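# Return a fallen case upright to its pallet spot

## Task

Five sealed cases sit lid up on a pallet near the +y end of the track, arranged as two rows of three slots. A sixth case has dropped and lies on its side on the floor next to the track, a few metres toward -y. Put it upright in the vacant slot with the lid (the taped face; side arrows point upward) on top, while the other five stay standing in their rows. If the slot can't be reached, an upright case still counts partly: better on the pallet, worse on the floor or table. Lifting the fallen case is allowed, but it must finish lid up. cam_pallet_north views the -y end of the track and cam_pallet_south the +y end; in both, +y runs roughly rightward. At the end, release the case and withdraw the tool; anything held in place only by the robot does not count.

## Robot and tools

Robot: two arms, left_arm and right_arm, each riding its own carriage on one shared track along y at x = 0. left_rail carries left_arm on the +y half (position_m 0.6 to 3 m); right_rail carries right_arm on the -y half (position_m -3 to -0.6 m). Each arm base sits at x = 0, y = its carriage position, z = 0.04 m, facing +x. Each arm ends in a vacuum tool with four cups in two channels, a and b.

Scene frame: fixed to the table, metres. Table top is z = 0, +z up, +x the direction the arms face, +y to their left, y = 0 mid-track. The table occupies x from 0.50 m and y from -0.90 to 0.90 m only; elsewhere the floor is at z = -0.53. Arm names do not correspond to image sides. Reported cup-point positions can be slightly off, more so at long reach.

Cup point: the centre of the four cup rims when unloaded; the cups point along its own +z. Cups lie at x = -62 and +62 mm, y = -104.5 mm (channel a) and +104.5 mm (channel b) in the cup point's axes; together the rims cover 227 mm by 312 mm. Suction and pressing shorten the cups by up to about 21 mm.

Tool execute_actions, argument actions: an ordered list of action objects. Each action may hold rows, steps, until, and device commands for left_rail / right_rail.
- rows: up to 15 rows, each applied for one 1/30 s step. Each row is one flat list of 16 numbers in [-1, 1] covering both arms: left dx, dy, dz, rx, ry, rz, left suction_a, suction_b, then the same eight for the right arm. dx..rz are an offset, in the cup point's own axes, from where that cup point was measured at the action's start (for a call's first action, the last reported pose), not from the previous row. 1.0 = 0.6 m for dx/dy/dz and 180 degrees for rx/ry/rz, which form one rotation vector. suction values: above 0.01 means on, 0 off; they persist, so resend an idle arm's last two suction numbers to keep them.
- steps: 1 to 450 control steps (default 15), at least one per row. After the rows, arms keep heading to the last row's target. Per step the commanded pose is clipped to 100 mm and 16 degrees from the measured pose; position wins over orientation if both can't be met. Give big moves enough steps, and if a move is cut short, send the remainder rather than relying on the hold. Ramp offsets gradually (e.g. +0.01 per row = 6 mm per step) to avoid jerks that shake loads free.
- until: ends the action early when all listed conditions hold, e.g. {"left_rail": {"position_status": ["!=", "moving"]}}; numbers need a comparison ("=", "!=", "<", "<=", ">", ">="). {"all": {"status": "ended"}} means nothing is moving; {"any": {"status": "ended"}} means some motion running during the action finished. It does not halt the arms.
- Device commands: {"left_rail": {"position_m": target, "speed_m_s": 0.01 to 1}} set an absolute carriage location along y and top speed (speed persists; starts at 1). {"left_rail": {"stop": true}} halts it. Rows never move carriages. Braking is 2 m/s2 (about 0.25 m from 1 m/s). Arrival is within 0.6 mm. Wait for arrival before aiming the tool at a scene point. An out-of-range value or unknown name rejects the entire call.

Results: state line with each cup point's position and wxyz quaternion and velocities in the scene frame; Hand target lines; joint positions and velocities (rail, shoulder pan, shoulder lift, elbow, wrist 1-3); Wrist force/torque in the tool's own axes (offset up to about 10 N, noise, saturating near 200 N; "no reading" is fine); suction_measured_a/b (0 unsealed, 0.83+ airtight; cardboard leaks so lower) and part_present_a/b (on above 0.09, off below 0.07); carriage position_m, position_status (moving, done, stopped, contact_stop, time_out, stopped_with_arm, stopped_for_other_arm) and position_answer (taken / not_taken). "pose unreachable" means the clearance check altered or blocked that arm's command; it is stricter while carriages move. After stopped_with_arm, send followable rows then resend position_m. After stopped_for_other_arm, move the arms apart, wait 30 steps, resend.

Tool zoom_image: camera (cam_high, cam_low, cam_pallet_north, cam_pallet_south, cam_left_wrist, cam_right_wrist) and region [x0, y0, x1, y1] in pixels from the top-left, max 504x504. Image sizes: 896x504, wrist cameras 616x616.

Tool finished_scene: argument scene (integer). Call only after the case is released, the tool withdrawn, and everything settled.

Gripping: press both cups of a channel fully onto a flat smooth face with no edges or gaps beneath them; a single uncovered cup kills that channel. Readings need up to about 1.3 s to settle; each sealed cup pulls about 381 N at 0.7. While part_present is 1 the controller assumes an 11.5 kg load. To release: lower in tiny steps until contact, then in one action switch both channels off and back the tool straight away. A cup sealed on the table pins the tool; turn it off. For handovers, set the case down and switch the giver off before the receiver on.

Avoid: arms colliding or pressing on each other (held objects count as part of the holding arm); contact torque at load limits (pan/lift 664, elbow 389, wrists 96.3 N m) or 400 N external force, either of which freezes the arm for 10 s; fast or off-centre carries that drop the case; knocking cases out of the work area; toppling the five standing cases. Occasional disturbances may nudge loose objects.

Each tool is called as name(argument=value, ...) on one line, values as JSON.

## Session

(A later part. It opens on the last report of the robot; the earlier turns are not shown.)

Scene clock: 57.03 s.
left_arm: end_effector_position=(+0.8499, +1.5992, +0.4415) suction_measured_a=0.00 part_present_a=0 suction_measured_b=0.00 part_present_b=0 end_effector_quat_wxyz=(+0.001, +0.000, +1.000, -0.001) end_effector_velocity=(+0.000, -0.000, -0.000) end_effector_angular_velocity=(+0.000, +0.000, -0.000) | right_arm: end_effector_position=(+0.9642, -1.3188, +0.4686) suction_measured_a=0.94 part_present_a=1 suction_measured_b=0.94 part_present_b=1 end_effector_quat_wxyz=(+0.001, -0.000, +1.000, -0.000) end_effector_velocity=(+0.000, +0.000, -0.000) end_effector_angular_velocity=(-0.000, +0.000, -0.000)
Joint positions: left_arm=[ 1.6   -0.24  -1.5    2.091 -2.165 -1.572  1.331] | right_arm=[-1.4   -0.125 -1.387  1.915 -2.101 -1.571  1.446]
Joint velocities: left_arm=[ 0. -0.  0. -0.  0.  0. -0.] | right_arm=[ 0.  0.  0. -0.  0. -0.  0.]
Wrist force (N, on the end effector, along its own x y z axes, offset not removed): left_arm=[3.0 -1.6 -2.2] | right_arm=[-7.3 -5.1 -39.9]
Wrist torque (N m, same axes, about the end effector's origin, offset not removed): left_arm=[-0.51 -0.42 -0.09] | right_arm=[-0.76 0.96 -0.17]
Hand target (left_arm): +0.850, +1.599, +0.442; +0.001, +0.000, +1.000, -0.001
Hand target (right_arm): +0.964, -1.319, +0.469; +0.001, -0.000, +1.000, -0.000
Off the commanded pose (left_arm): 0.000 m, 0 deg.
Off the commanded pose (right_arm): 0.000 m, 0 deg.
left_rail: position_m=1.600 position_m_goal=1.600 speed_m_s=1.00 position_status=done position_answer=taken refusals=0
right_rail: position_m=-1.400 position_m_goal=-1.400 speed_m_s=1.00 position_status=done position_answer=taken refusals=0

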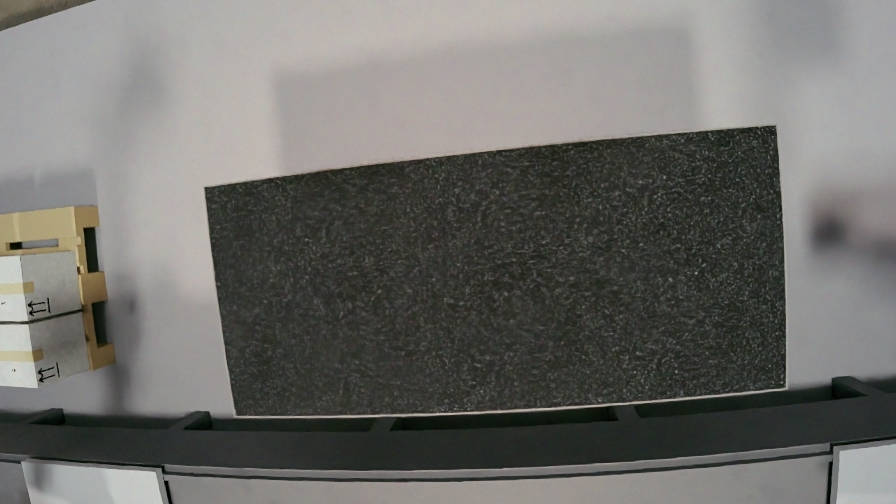

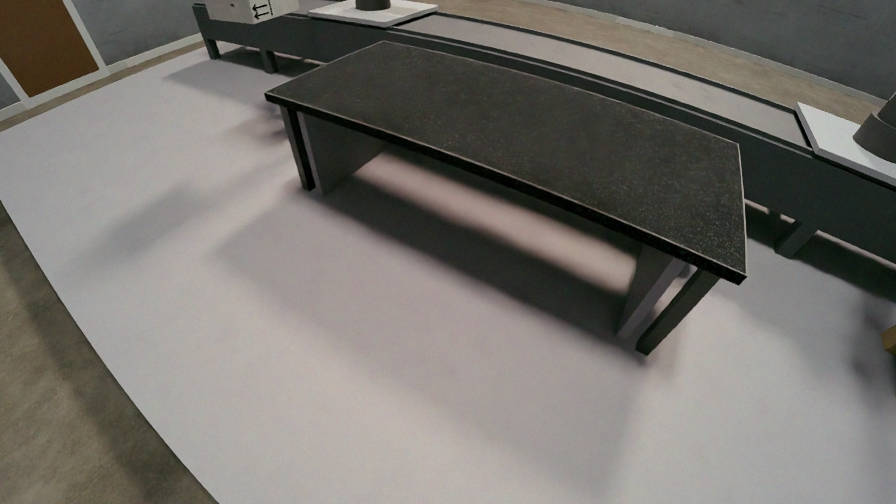

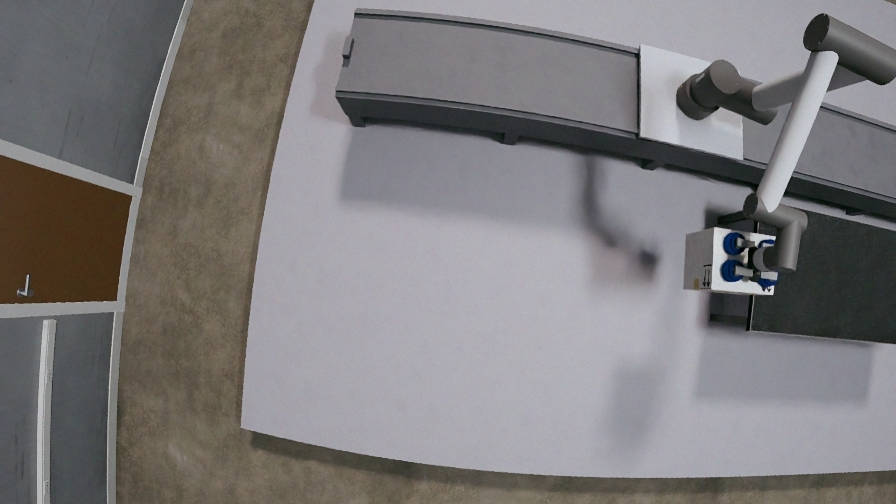

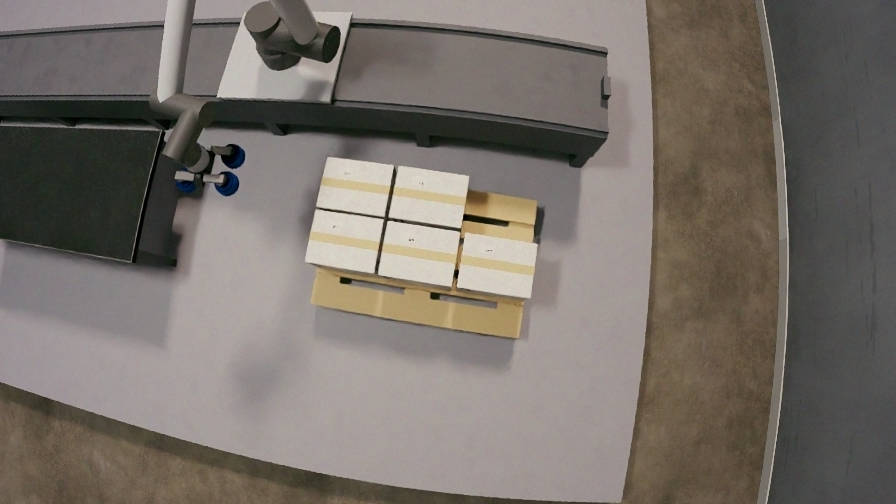

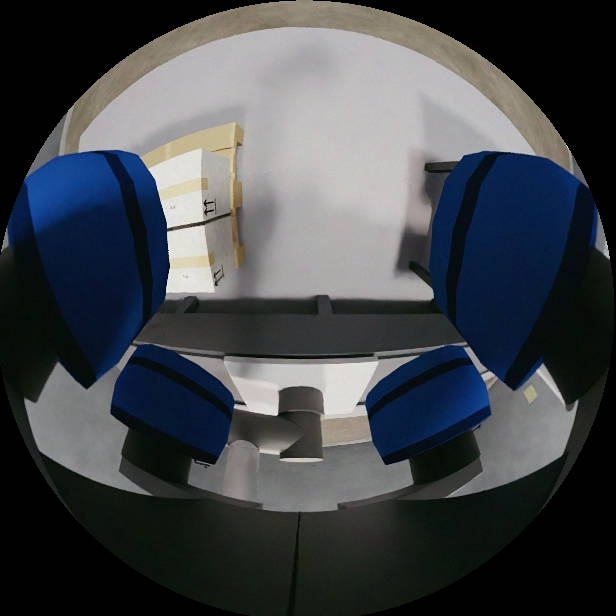

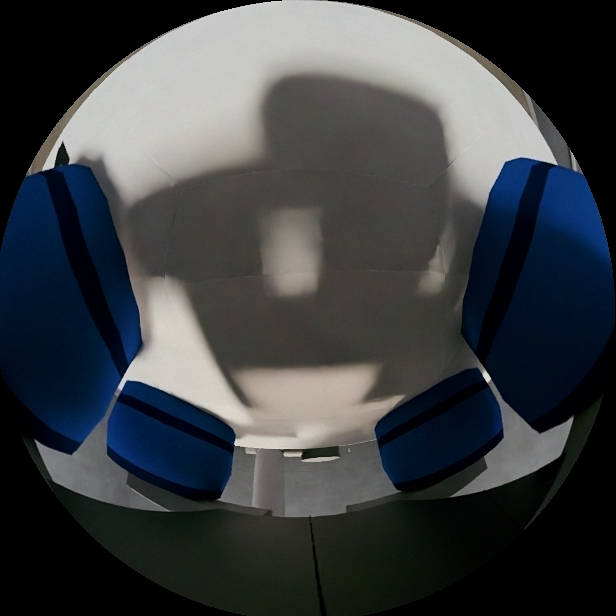

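execute_actions(actions=[{"rows":[[0,0,0,0,0,0,0,0,0,0,0,0,-0.08,0,1,1],[0,0,0,0,0,0,0,0,0,0,0,0,-0.415,0,1,1]],"steps":90},{"right_rail":{"position_m":-0.65,"speed_m_s":0.6},"steps":150,"until":{"right_rail":{"position_status":["!=","moving"]}}},{"steps":20},{"rows":[[0,0,0,0,0,0,0,0,0.05,0.1,0.03,0,0,0,1,1],[0,0,0,0,0,0,0,0,0.15,0.25,0.08,0,0,0,1,1],[0,0,0,0,0,0,0,0,0.3,0.45,0.15,0,0,0,1,1],[0,0,0,0,0,0,0,0,0.375,0.45,0.15,0,0,0,1,1]],"steps":60}])

zoom_image(camera="cam_low", region=[280, 0, 600, 160])

Scene clock: 81.37 s.
left_arm: end_effector_position=(+0.8499, +1.5992, +0.4415) suction_measured_a=0.00 part_present_a=0 suction_measured_b=0.00 part_present_b=0 end_effector_quat_wxyz=(+0.001, +0.000, +1.000, -0.001) end_effector_velocity=(+0.000, -0.000, -0.000) end_effector_angular_velocity=(+0.000, +0.000, -0.000) | right_arm: end_effector_position=(+0.9917, -0.2990, +0.2281) suction_measured_a=0.94 part_present_a=1 suction_measured_b=0.94 part_present_b=1 end_effector_quat_wxyz=(+0.607, +0.000, +0.794, +0.001) end_effector_velocity=(-0.000, +0.000, -0.000) end_effector_angular_velocity=(-0.000, +0.000, +0.000)
Joint positions: left_arm=[ 1.6   -0.24  -1.5    2.091 -2.165 -1.572  1.331] | right_arm=[-0.65   0.201 -0.762  2.191 -4.3   -1.764  1.625]
Joint velocities: left_arm=[ 0. -0.  0. -0.  0. -0.  0.] | right_arm=[ 0.  0.  0. -0.  0. -0.  0.]
Wrist force (N, on the end effector, along its own x y z axes, offset not removed): left_arm=[2.9 -1.8 1.7] | right_arm=[-40.7 -9.8 -16.4]
Wrist torque (N m, same axes, about the end effector's origin, offset not removed): left_arm=[-0.55 -0.45 -0.13] | right_arm=[-1.13 -4.67 -0.06]
Hand target (left_arm): +0.850, +1.599, +0.442; +0.001, +0.000, +1.000, -0.001
Hand target (right_arm): +0.992, -0.299, +0.228; +0.607, +0.000, +0.794, +0.001
Off the commanded pose (left_arm): 0.000 m, 0 deg.
Off the commanded pose (right_arm): 0.000 m, 0 deg.
left_rail: position_m=1.600 position_m_goal=1.600 speed_m_s=1.00 position_status=done position_answer=taken refusals=0
right_rail: position_m=-0.650 position_m_goal=-0.650 speed_m_s=0.60 position_status=done position_answer=taken refusals=0

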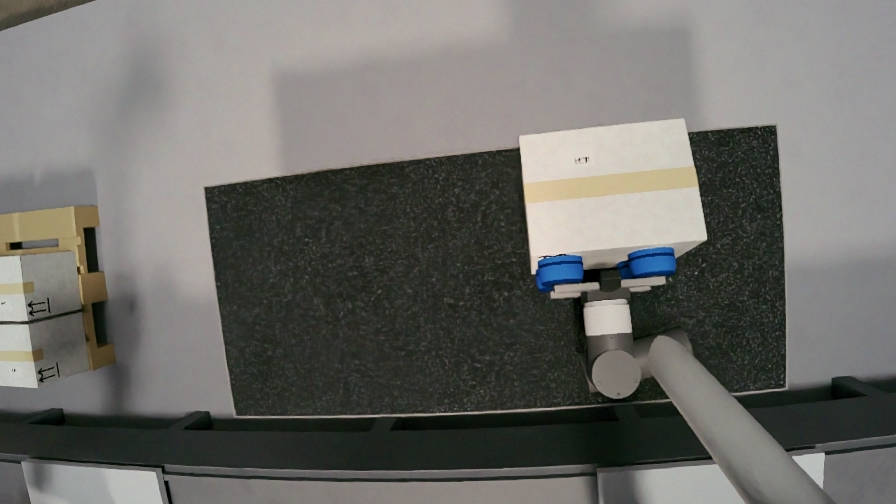

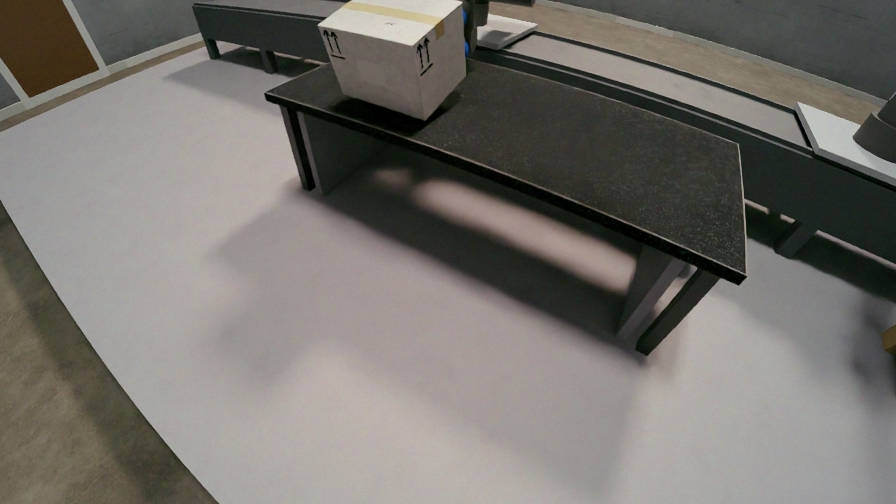

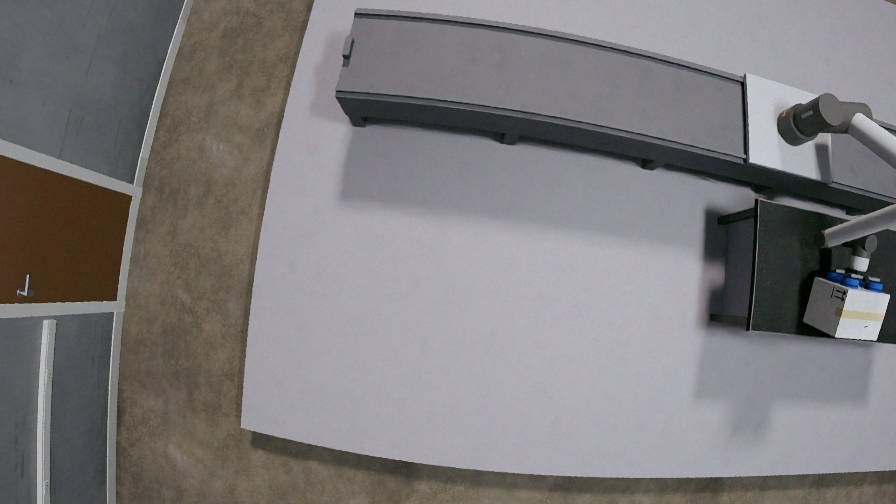

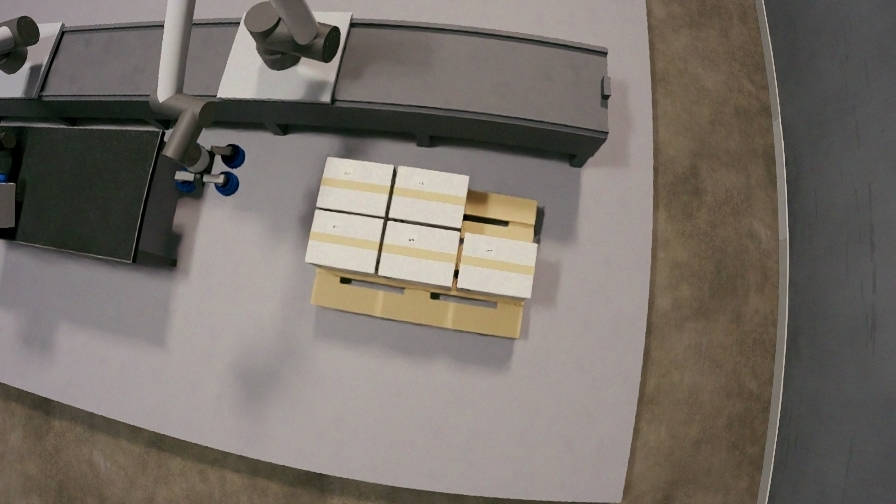

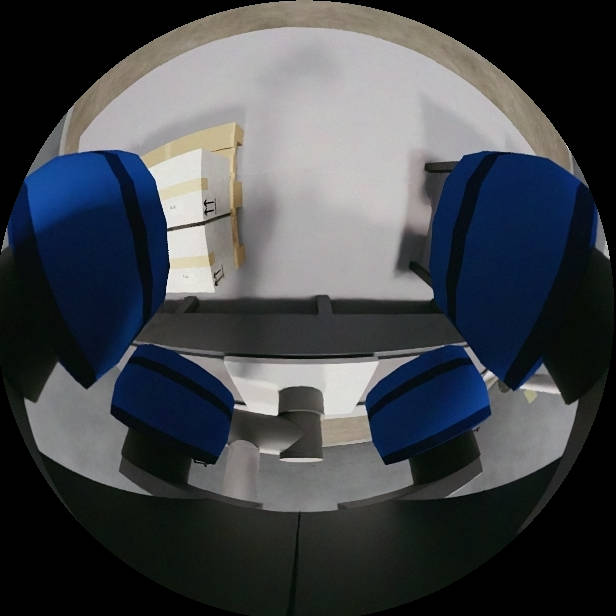

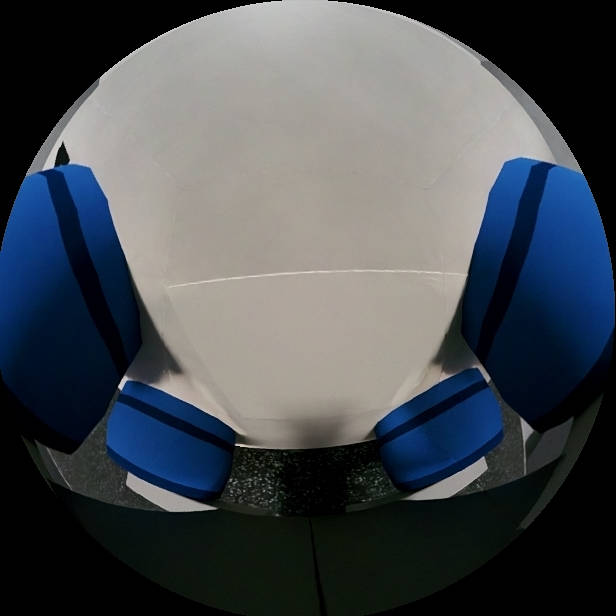

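Region (280, 0, 600, 160) of cam_low's 896x504 image, scaled by 1.575, with more detail than that image has.

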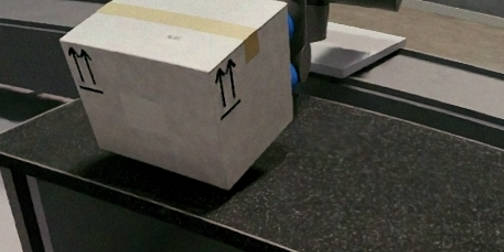

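execute_actions(actions=[{"rows":[[0,0,0,0,0,0,0,0,0.01,0,0.003,0,0,0,1,1],[0,0,0,0,0,0,0,0,0.02,0,0.005,0,0,0,1,1]],"steps":20}])

execute_actions(actions=[{"rows":[[0,0,0,0,0,0,0,0,0.01,0,0.003,0,0,0,1,1]],"steps":15}])

Scene clock: 86.40 s.
left_arm: end_effector_position=(+0.8499, +1.5992, +0.4415) suction_measured_a=0.00 part_present_a=0 suction_measured_b=0.00 part_present_b=0 end_effector_quat_wxyz=(+0.001, +0.000, +1.000, -0.001) end_effector_velocity=(+0.000, -0.000, -0.000) end_effector_angular_velocity=(+0.000, +0.000, -0.000) | right_arm: end_effector_position=(+0.9915, -0.2990, +0.2158) suction_measured_a=0.94 part_present_a=1 suction_measured_b=0.94 part_present_b=1 end_effector_quat_wxyz=(+0.607, +0.000, +0.794, +0.001) end_effector_velocity=(+0.000, +0.000, -0.001) end_effector_angular_velocity=(+0.000, -0.000, +0.000)
Joint positions: left_arm=[ 1.6   -0.24  -1.5    2.091 -2.165 -1.572  1.331] | right_arm=[-0.65   0.202 -0.745  2.188 -4.314 -1.765  1.625]
Joint velocities: left_arm=[ 0. -0.  0. -0.  0. -0. -0.] | right_arm=[ 0.     0.     0.001 -0.    -0.001 -0.     0.   ]
Wrist force (N, on the end effector, along its own x y z axes, offset not removed): left_arm=[2.7 -3.8 -1.8] | right_arm=[-43.4 -9.8 -12.6]
Wrist torque (N m, same axes, about the end effector's origin, offset not removed): left_arm=[-0.88 -0.41 -0.08] | right_arm=[-1.21 -4.22 -0.16]
Hand target (left_arm): +0.850, +1.599, +0.442; +0.001, +0.000, +1.000, -0.001
Hand target (right_arm): +0.991, -0.299, +0.216; +0.607, +0.000, +0.794, +0.001
Off the commanded pose (left_arm): 0.000 m, 0 deg.
Off the commanded pose (right_arm): 0.000 m, 0 deg.
left_rail: position_m=1.600 position_m_goal=1.600 speed_m_s=1.00 position_status=done position_answer=taken refusals=0
right_rail: position_m=-0.650 position_m_goal=-0.650 speed_m_s=0.60 position_status=done position_answer=taken refusals=0

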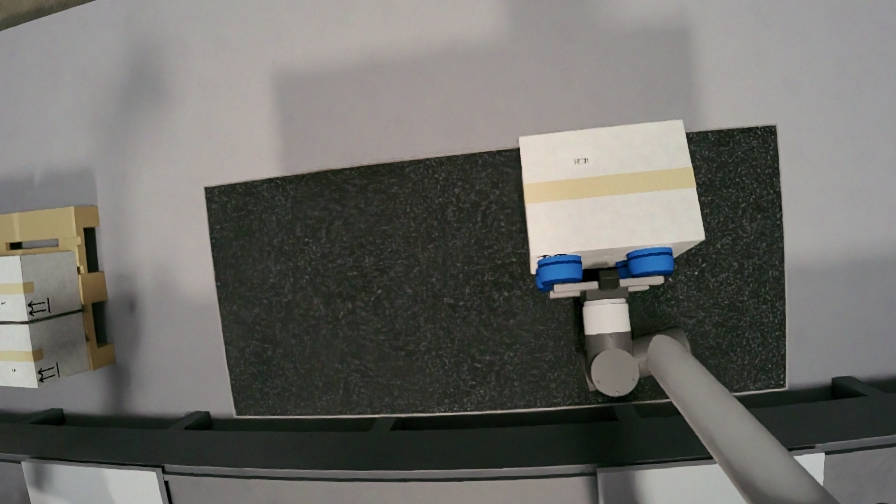

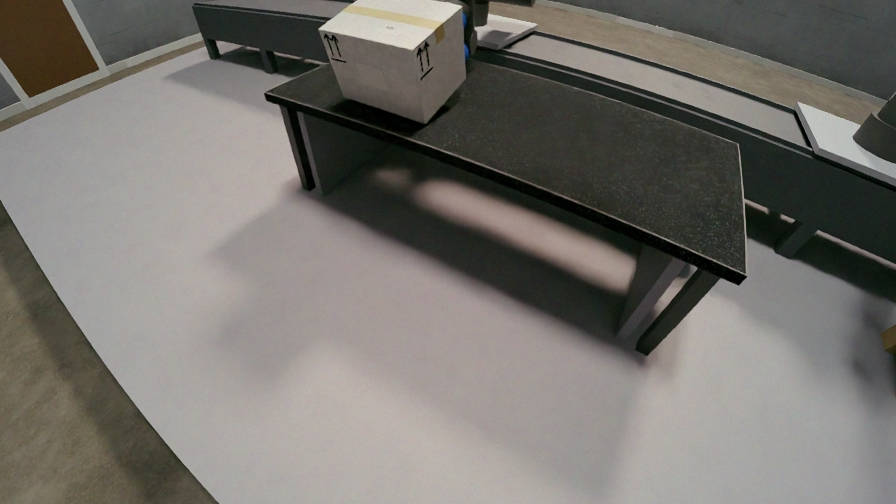

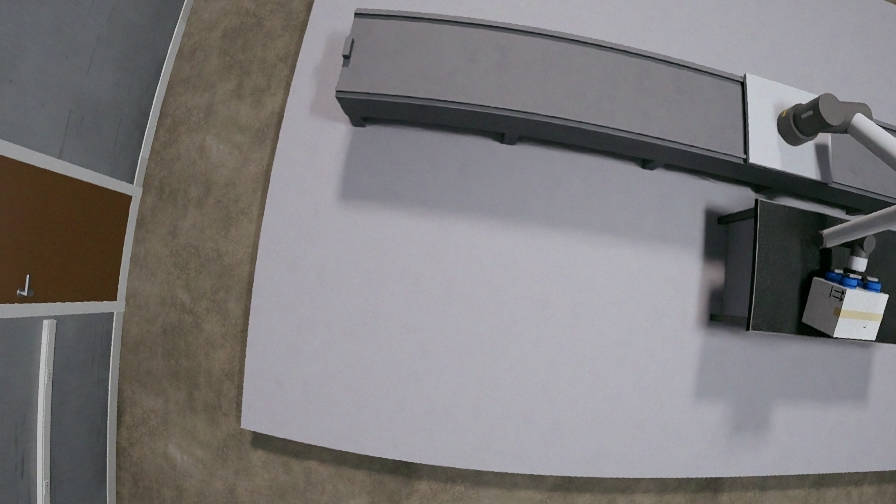

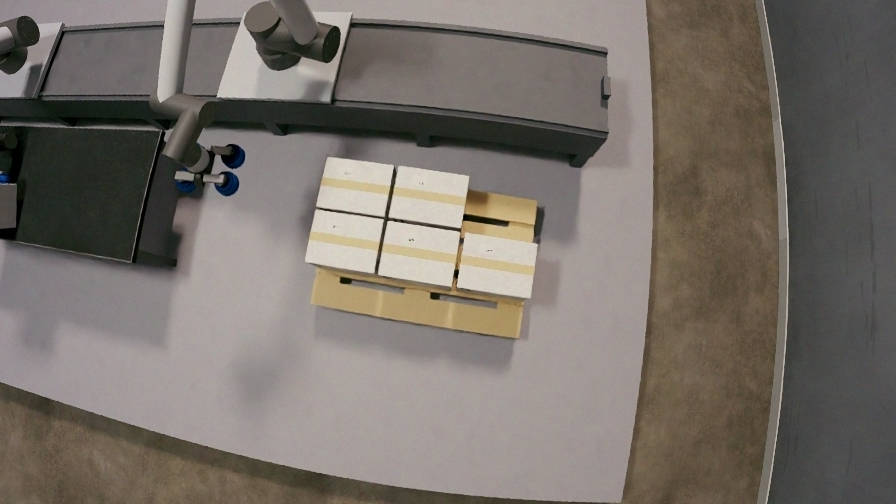

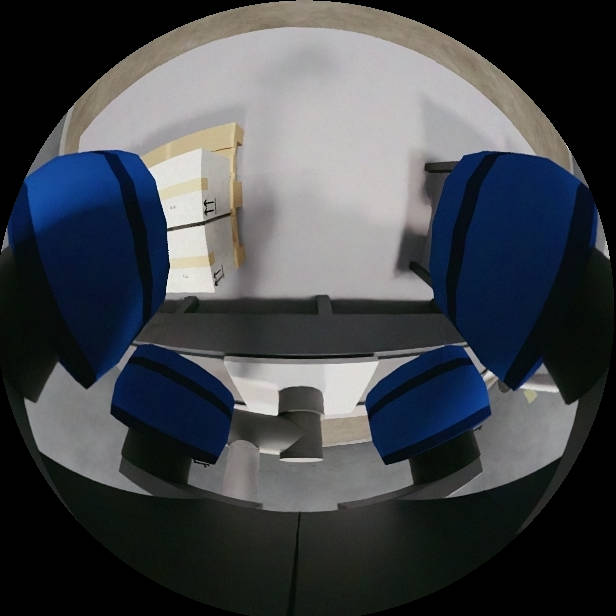

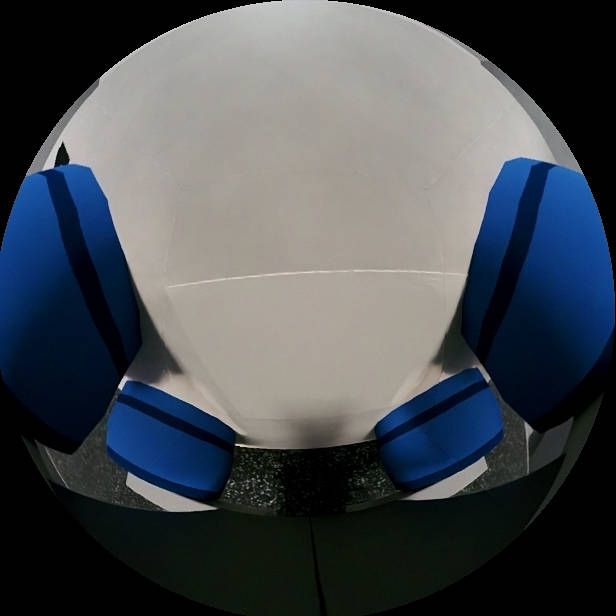

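Scene clock: 86.90 s.
left_arm: end_effector_position=(+0.8499, +1.5992, +0.4415) suction_measured_a=0.00 part_present_a=0 suction_measured_b=0.00 part_present_b=0 end_effector_quat_wxyz=(+0.001, +0.000, +1.000, -0.001) end_effector_velocity=(-0.000, +0.000, +0.000) end_effector_angular_velocity=(-0.000, -0.000, +0.000) | right_arm: end_effector_position=(+0.9916, -0.2990, +0.2096) suction_measured_a=0.94 part_present_a=1 suction_measured_b=0.94 part_present_b=1 end_effector_quat_wxyz=(+0.607, +0.000, +0.794, +0.001) end_effector_velocity=(+0.000, +0.000, -0.001) end_effector_angular_velocity=(+0.000, -0.000, +0.000)
Joint positions: left_arm=[ 1.6   -0.24  -1.5    2.091 -2.165 -1.572  1.331] | right_arm=[-0.65   0.202 -0.736  2.186 -4.321 -1.765  1.625]
Joint velocities: left_arm=[ 0.  0. -0.  0. -0. -0.  0.] | right_arm=[ 0.     0.     0.002 -0.    -0.001  0.    -0.   ]
Wrist force (N, on the end effector, along its own x y z axes, offset not removed): left_arm=[4.8 0.8 -1.7] | right_arm=[-40.9 -13.0 -13.8]
Wrist torque (N m, same axes, about the end effector's origin, offset not removed): left_arm=[-0.22 -0.69 -0.13] | right_arm=[-1.59 -4.37 -0.05]
Hand target (left_arm): +0.850, +1.599, +0.442; +0.001, +0.000, +1.000, -0.001
Hand target (right_arm): +0.992, -0.299, +0.210; +0.607, +0.000, +0.794, +0.001
Off the commanded pose (left_arm): 0.000 m, 0 deg.
Off the commanded pose (right_arm): 0.000 m, 0 deg.
left_rail: position_m=1.600 position_m_goal=1.600 speed_m_s=1.00 position_status=done position_answer=taken refusals=0
right_rail: position_m=-0.650 position_m_goal=-0.650 speed_m_s=0.60 position_status=done position_answer=taken refusals=0

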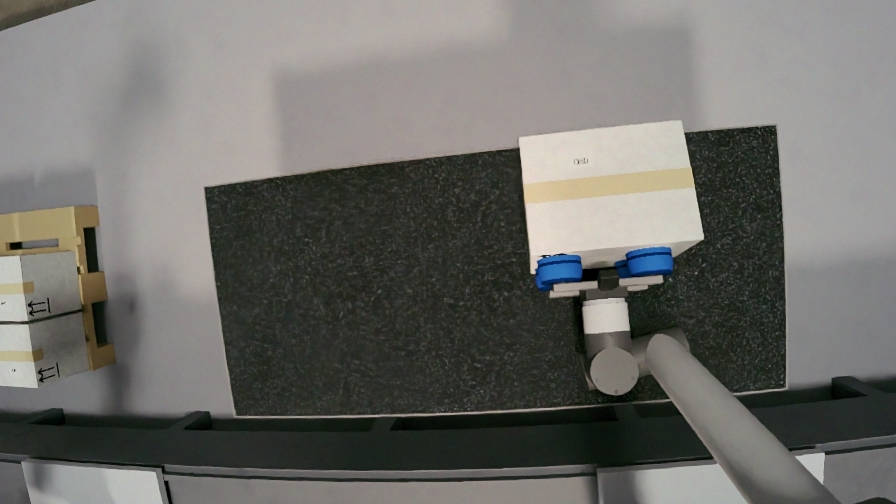

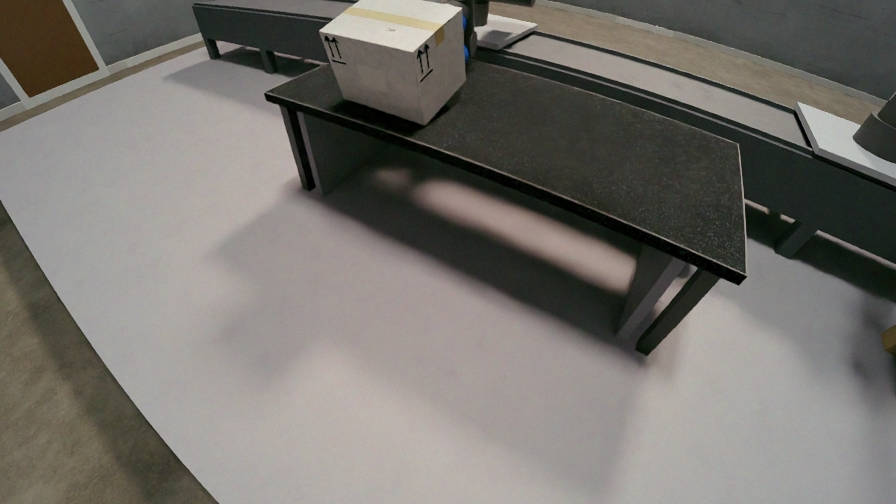

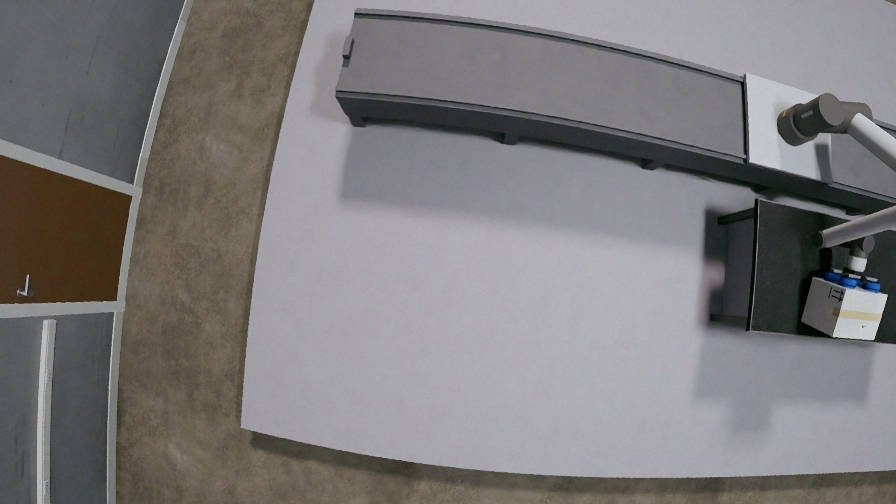

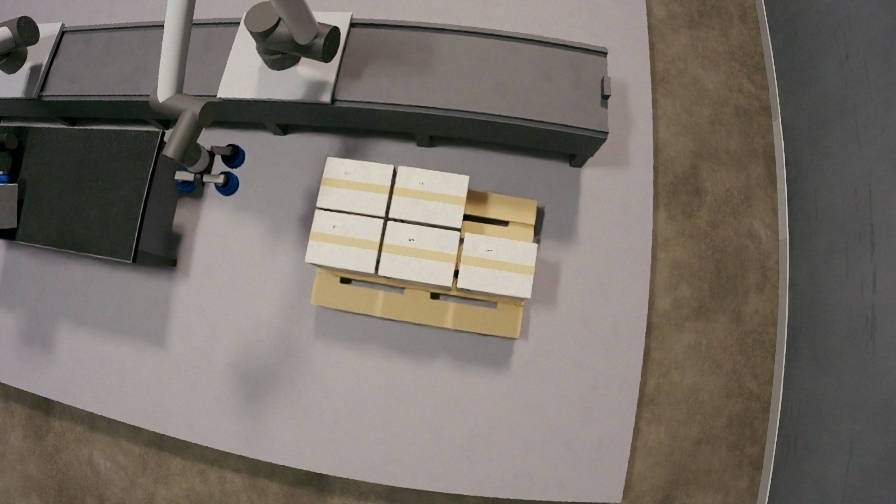

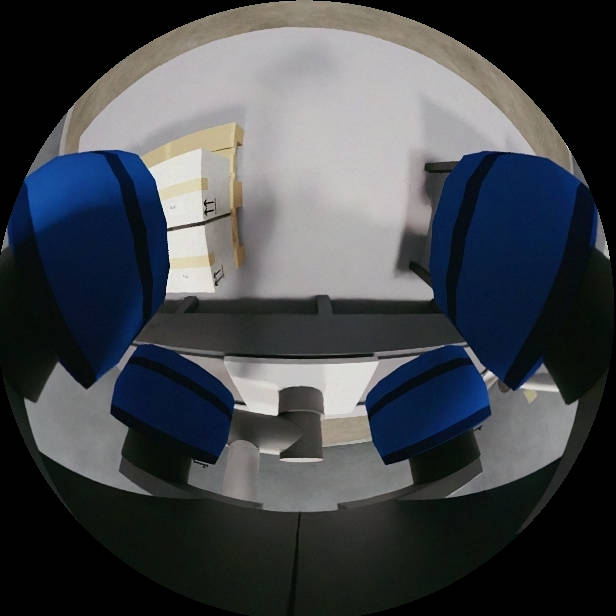

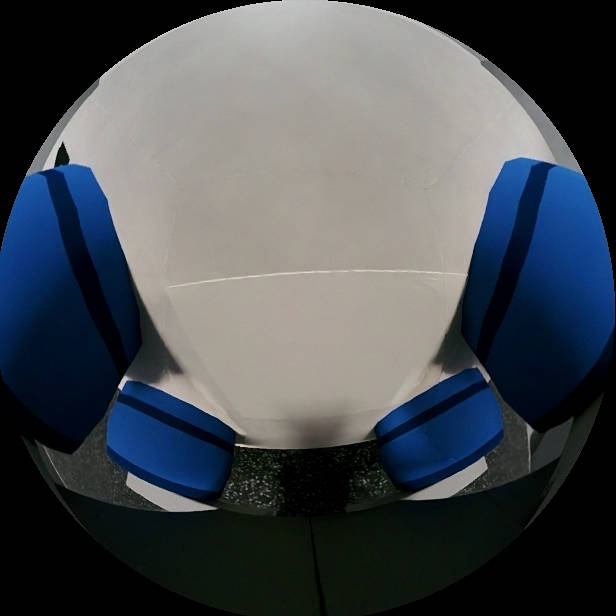

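execute_actions(actions=[{"rows":[[0,0,0,0,0,0,0,0,0.007,0,0.002,0,0,0,1,1]],"steps":15},{"rows":[[0,0,0,0,0,0,0,0,0,0,0,0,0,0,0,0]],"steps":12},{"rows":[[0,0,0,0,0,0,0,0,-0.02,0,-0.06,0,0,0,0,0],[0,0,0,0,0,0,0,0,-0.1,0,-0.3,0,0,0,0,0]],"steps":40},{"rows":[[0,0,0,0,0,0,0,0,-0.5,-0.6,-0.2,0,0,0,0,0]],"steps":55},{"right_rail":{"position_m":-2.0,"speed_m_s":1},"steps":45},{"left_rail":{"position_m":0.6},"rows":[[-0.43,-0.75,0,0,0,0,0,0,0,0,0,0,0,0,0,0]],"steps":70},{"rows":[[0,-0.75,0.15,0,0,0,0,0,0,0,0,0,0,0,0,0]],"steps":60}])

Scene clock: 102.10 s.
left_arm: end_effector_position=(+1.1072, -0.3008, +0.3524) suction_measured_a=0.00 part_present_a=0 suction_measured_b=0.00 part_present_b=0 end_effector_quat_wxyz=(+0.000, +0.000, +1.000, -0.001) end_effector_velocity=(-0.000, -0.000, -0.000) end_effector_angular_velocity=(+0.000, +0.000, -0.000) | right_arm: end_effector_position=(+0.7975, -2.0090, +0.6309) suction_measured_a=0.00 part_present_a=0 suction_measured_b=0.00 part_present_b=0 end_effector_quat_wxyz=(+0.607, -0.000, +0.795, +0.000) end_effector_velocity=(-0.000, +0.000, +0.000) end_effector_angular_velocity=(-0.000, -0.000, -0.000)
Joint positions: left_arm=[ 0.6   -0.824 -0.835  1.222 -1.959 -1.572  0.747] | right_arm=[-2.    -0.415 -1.573  2.503 -3.782 -1.171  1.455]
Joint velocities: left_arm=[ 0. -0.  0. -0.  0.  0. -0.] | right_arm=[ 0.  0. -0.  0. -0. -0.  0.]
Wrist force (N, on the end effector, along its own x y z axes, offset not removed): left_arm=[0.8 -2.5 -2.0] | right_arm=[-2.6 -6.1 5.2]
Wrist torque (N m, same axes, about the end effector's origin, offset not removed): left_arm=[-0.81 -0.18 -0.12] | right_arm=[-0.79 0.15 -0.16]
Hand target (left_arm): +1.107, -0.301, +0.352; +0.000, +0.000, +1.000, -0.001
Hand target (right_arm): +0.797, -2.009, +0.631; +0.607, -0.000, +0.795, +0.000
Off the commanded pose (left_arm): 0.001 m, 0 deg.
Off the commanded pose (right_arm): 0.000 m, 0 deg.
left_rail: position_m=0.600 position_m_goal=0.600 speed_m_s=1.00 position_status=done position_answer=taken refusals=0
right_rail: position_m=-2.000 position_m_goal=-2.000 speed_m_s=1.00 position_status=done position_answer=taken refusals=0

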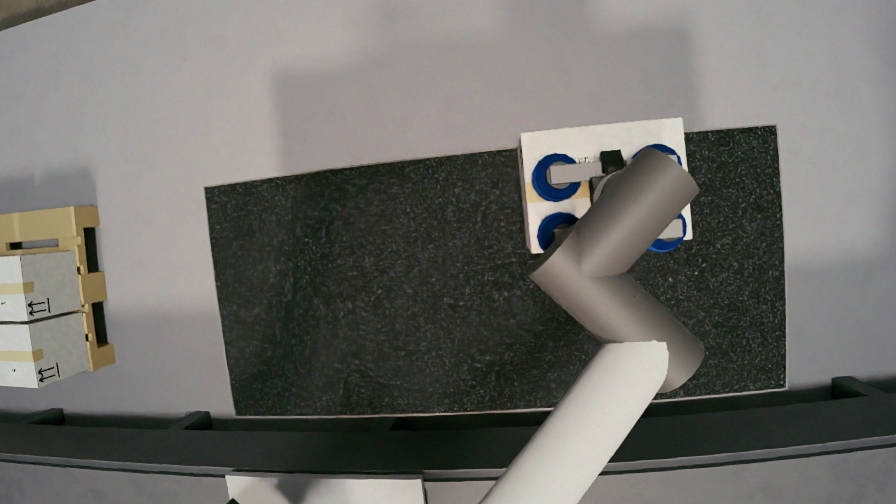

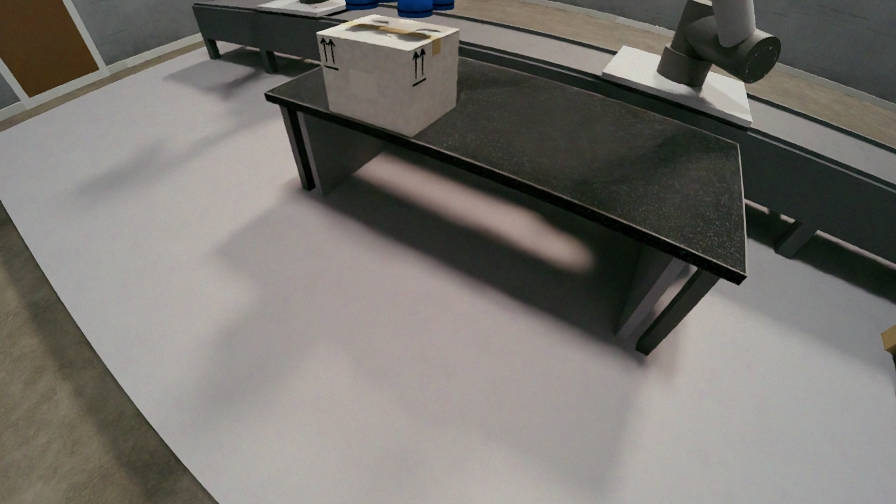

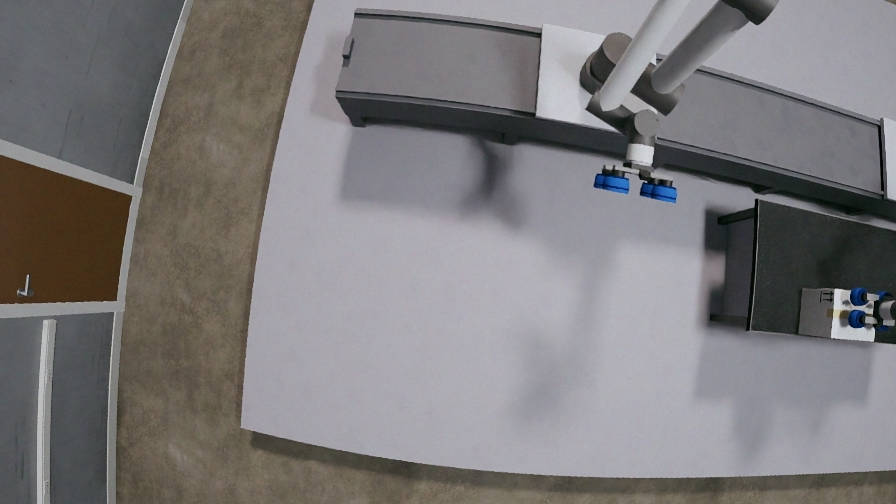

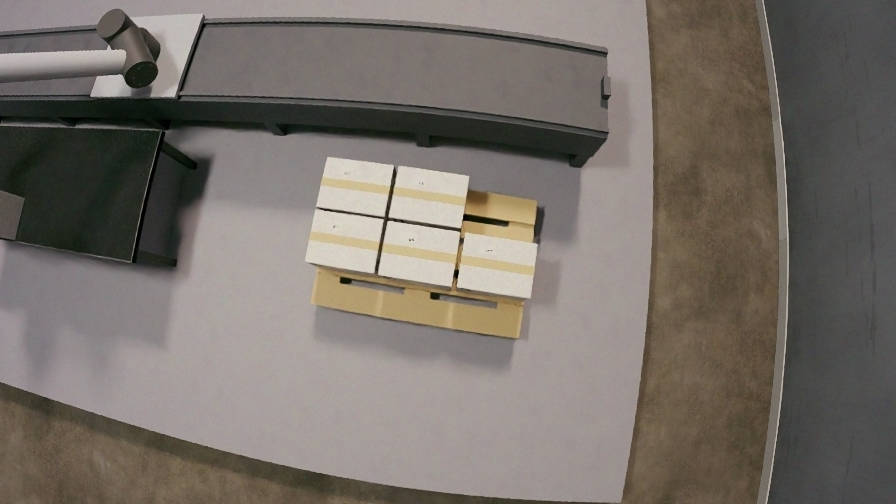

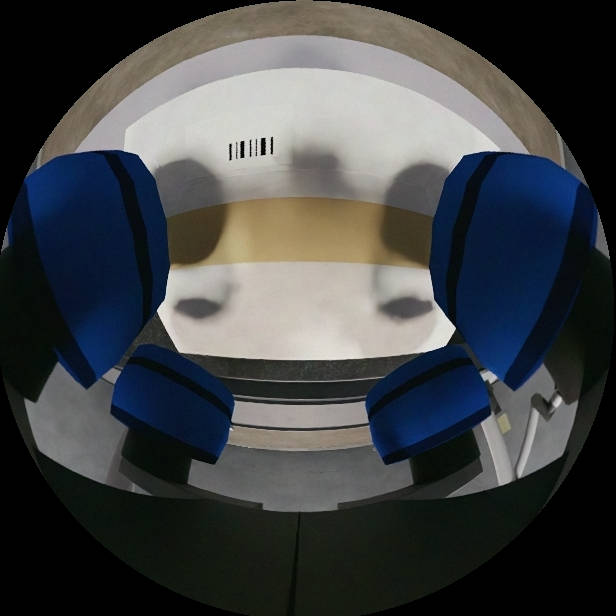

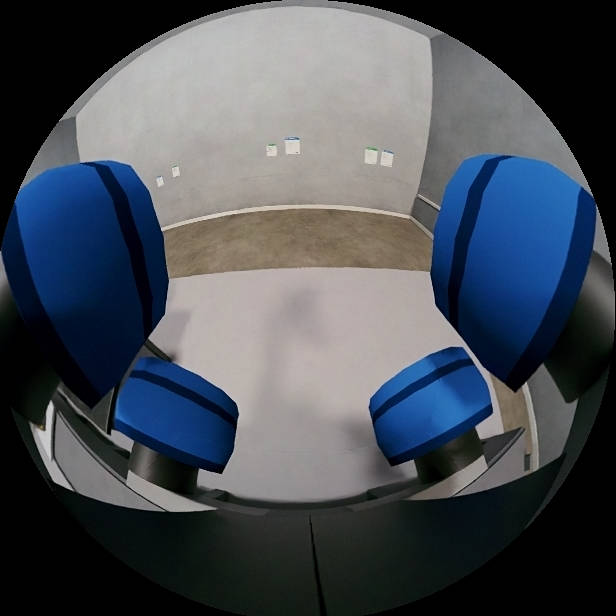

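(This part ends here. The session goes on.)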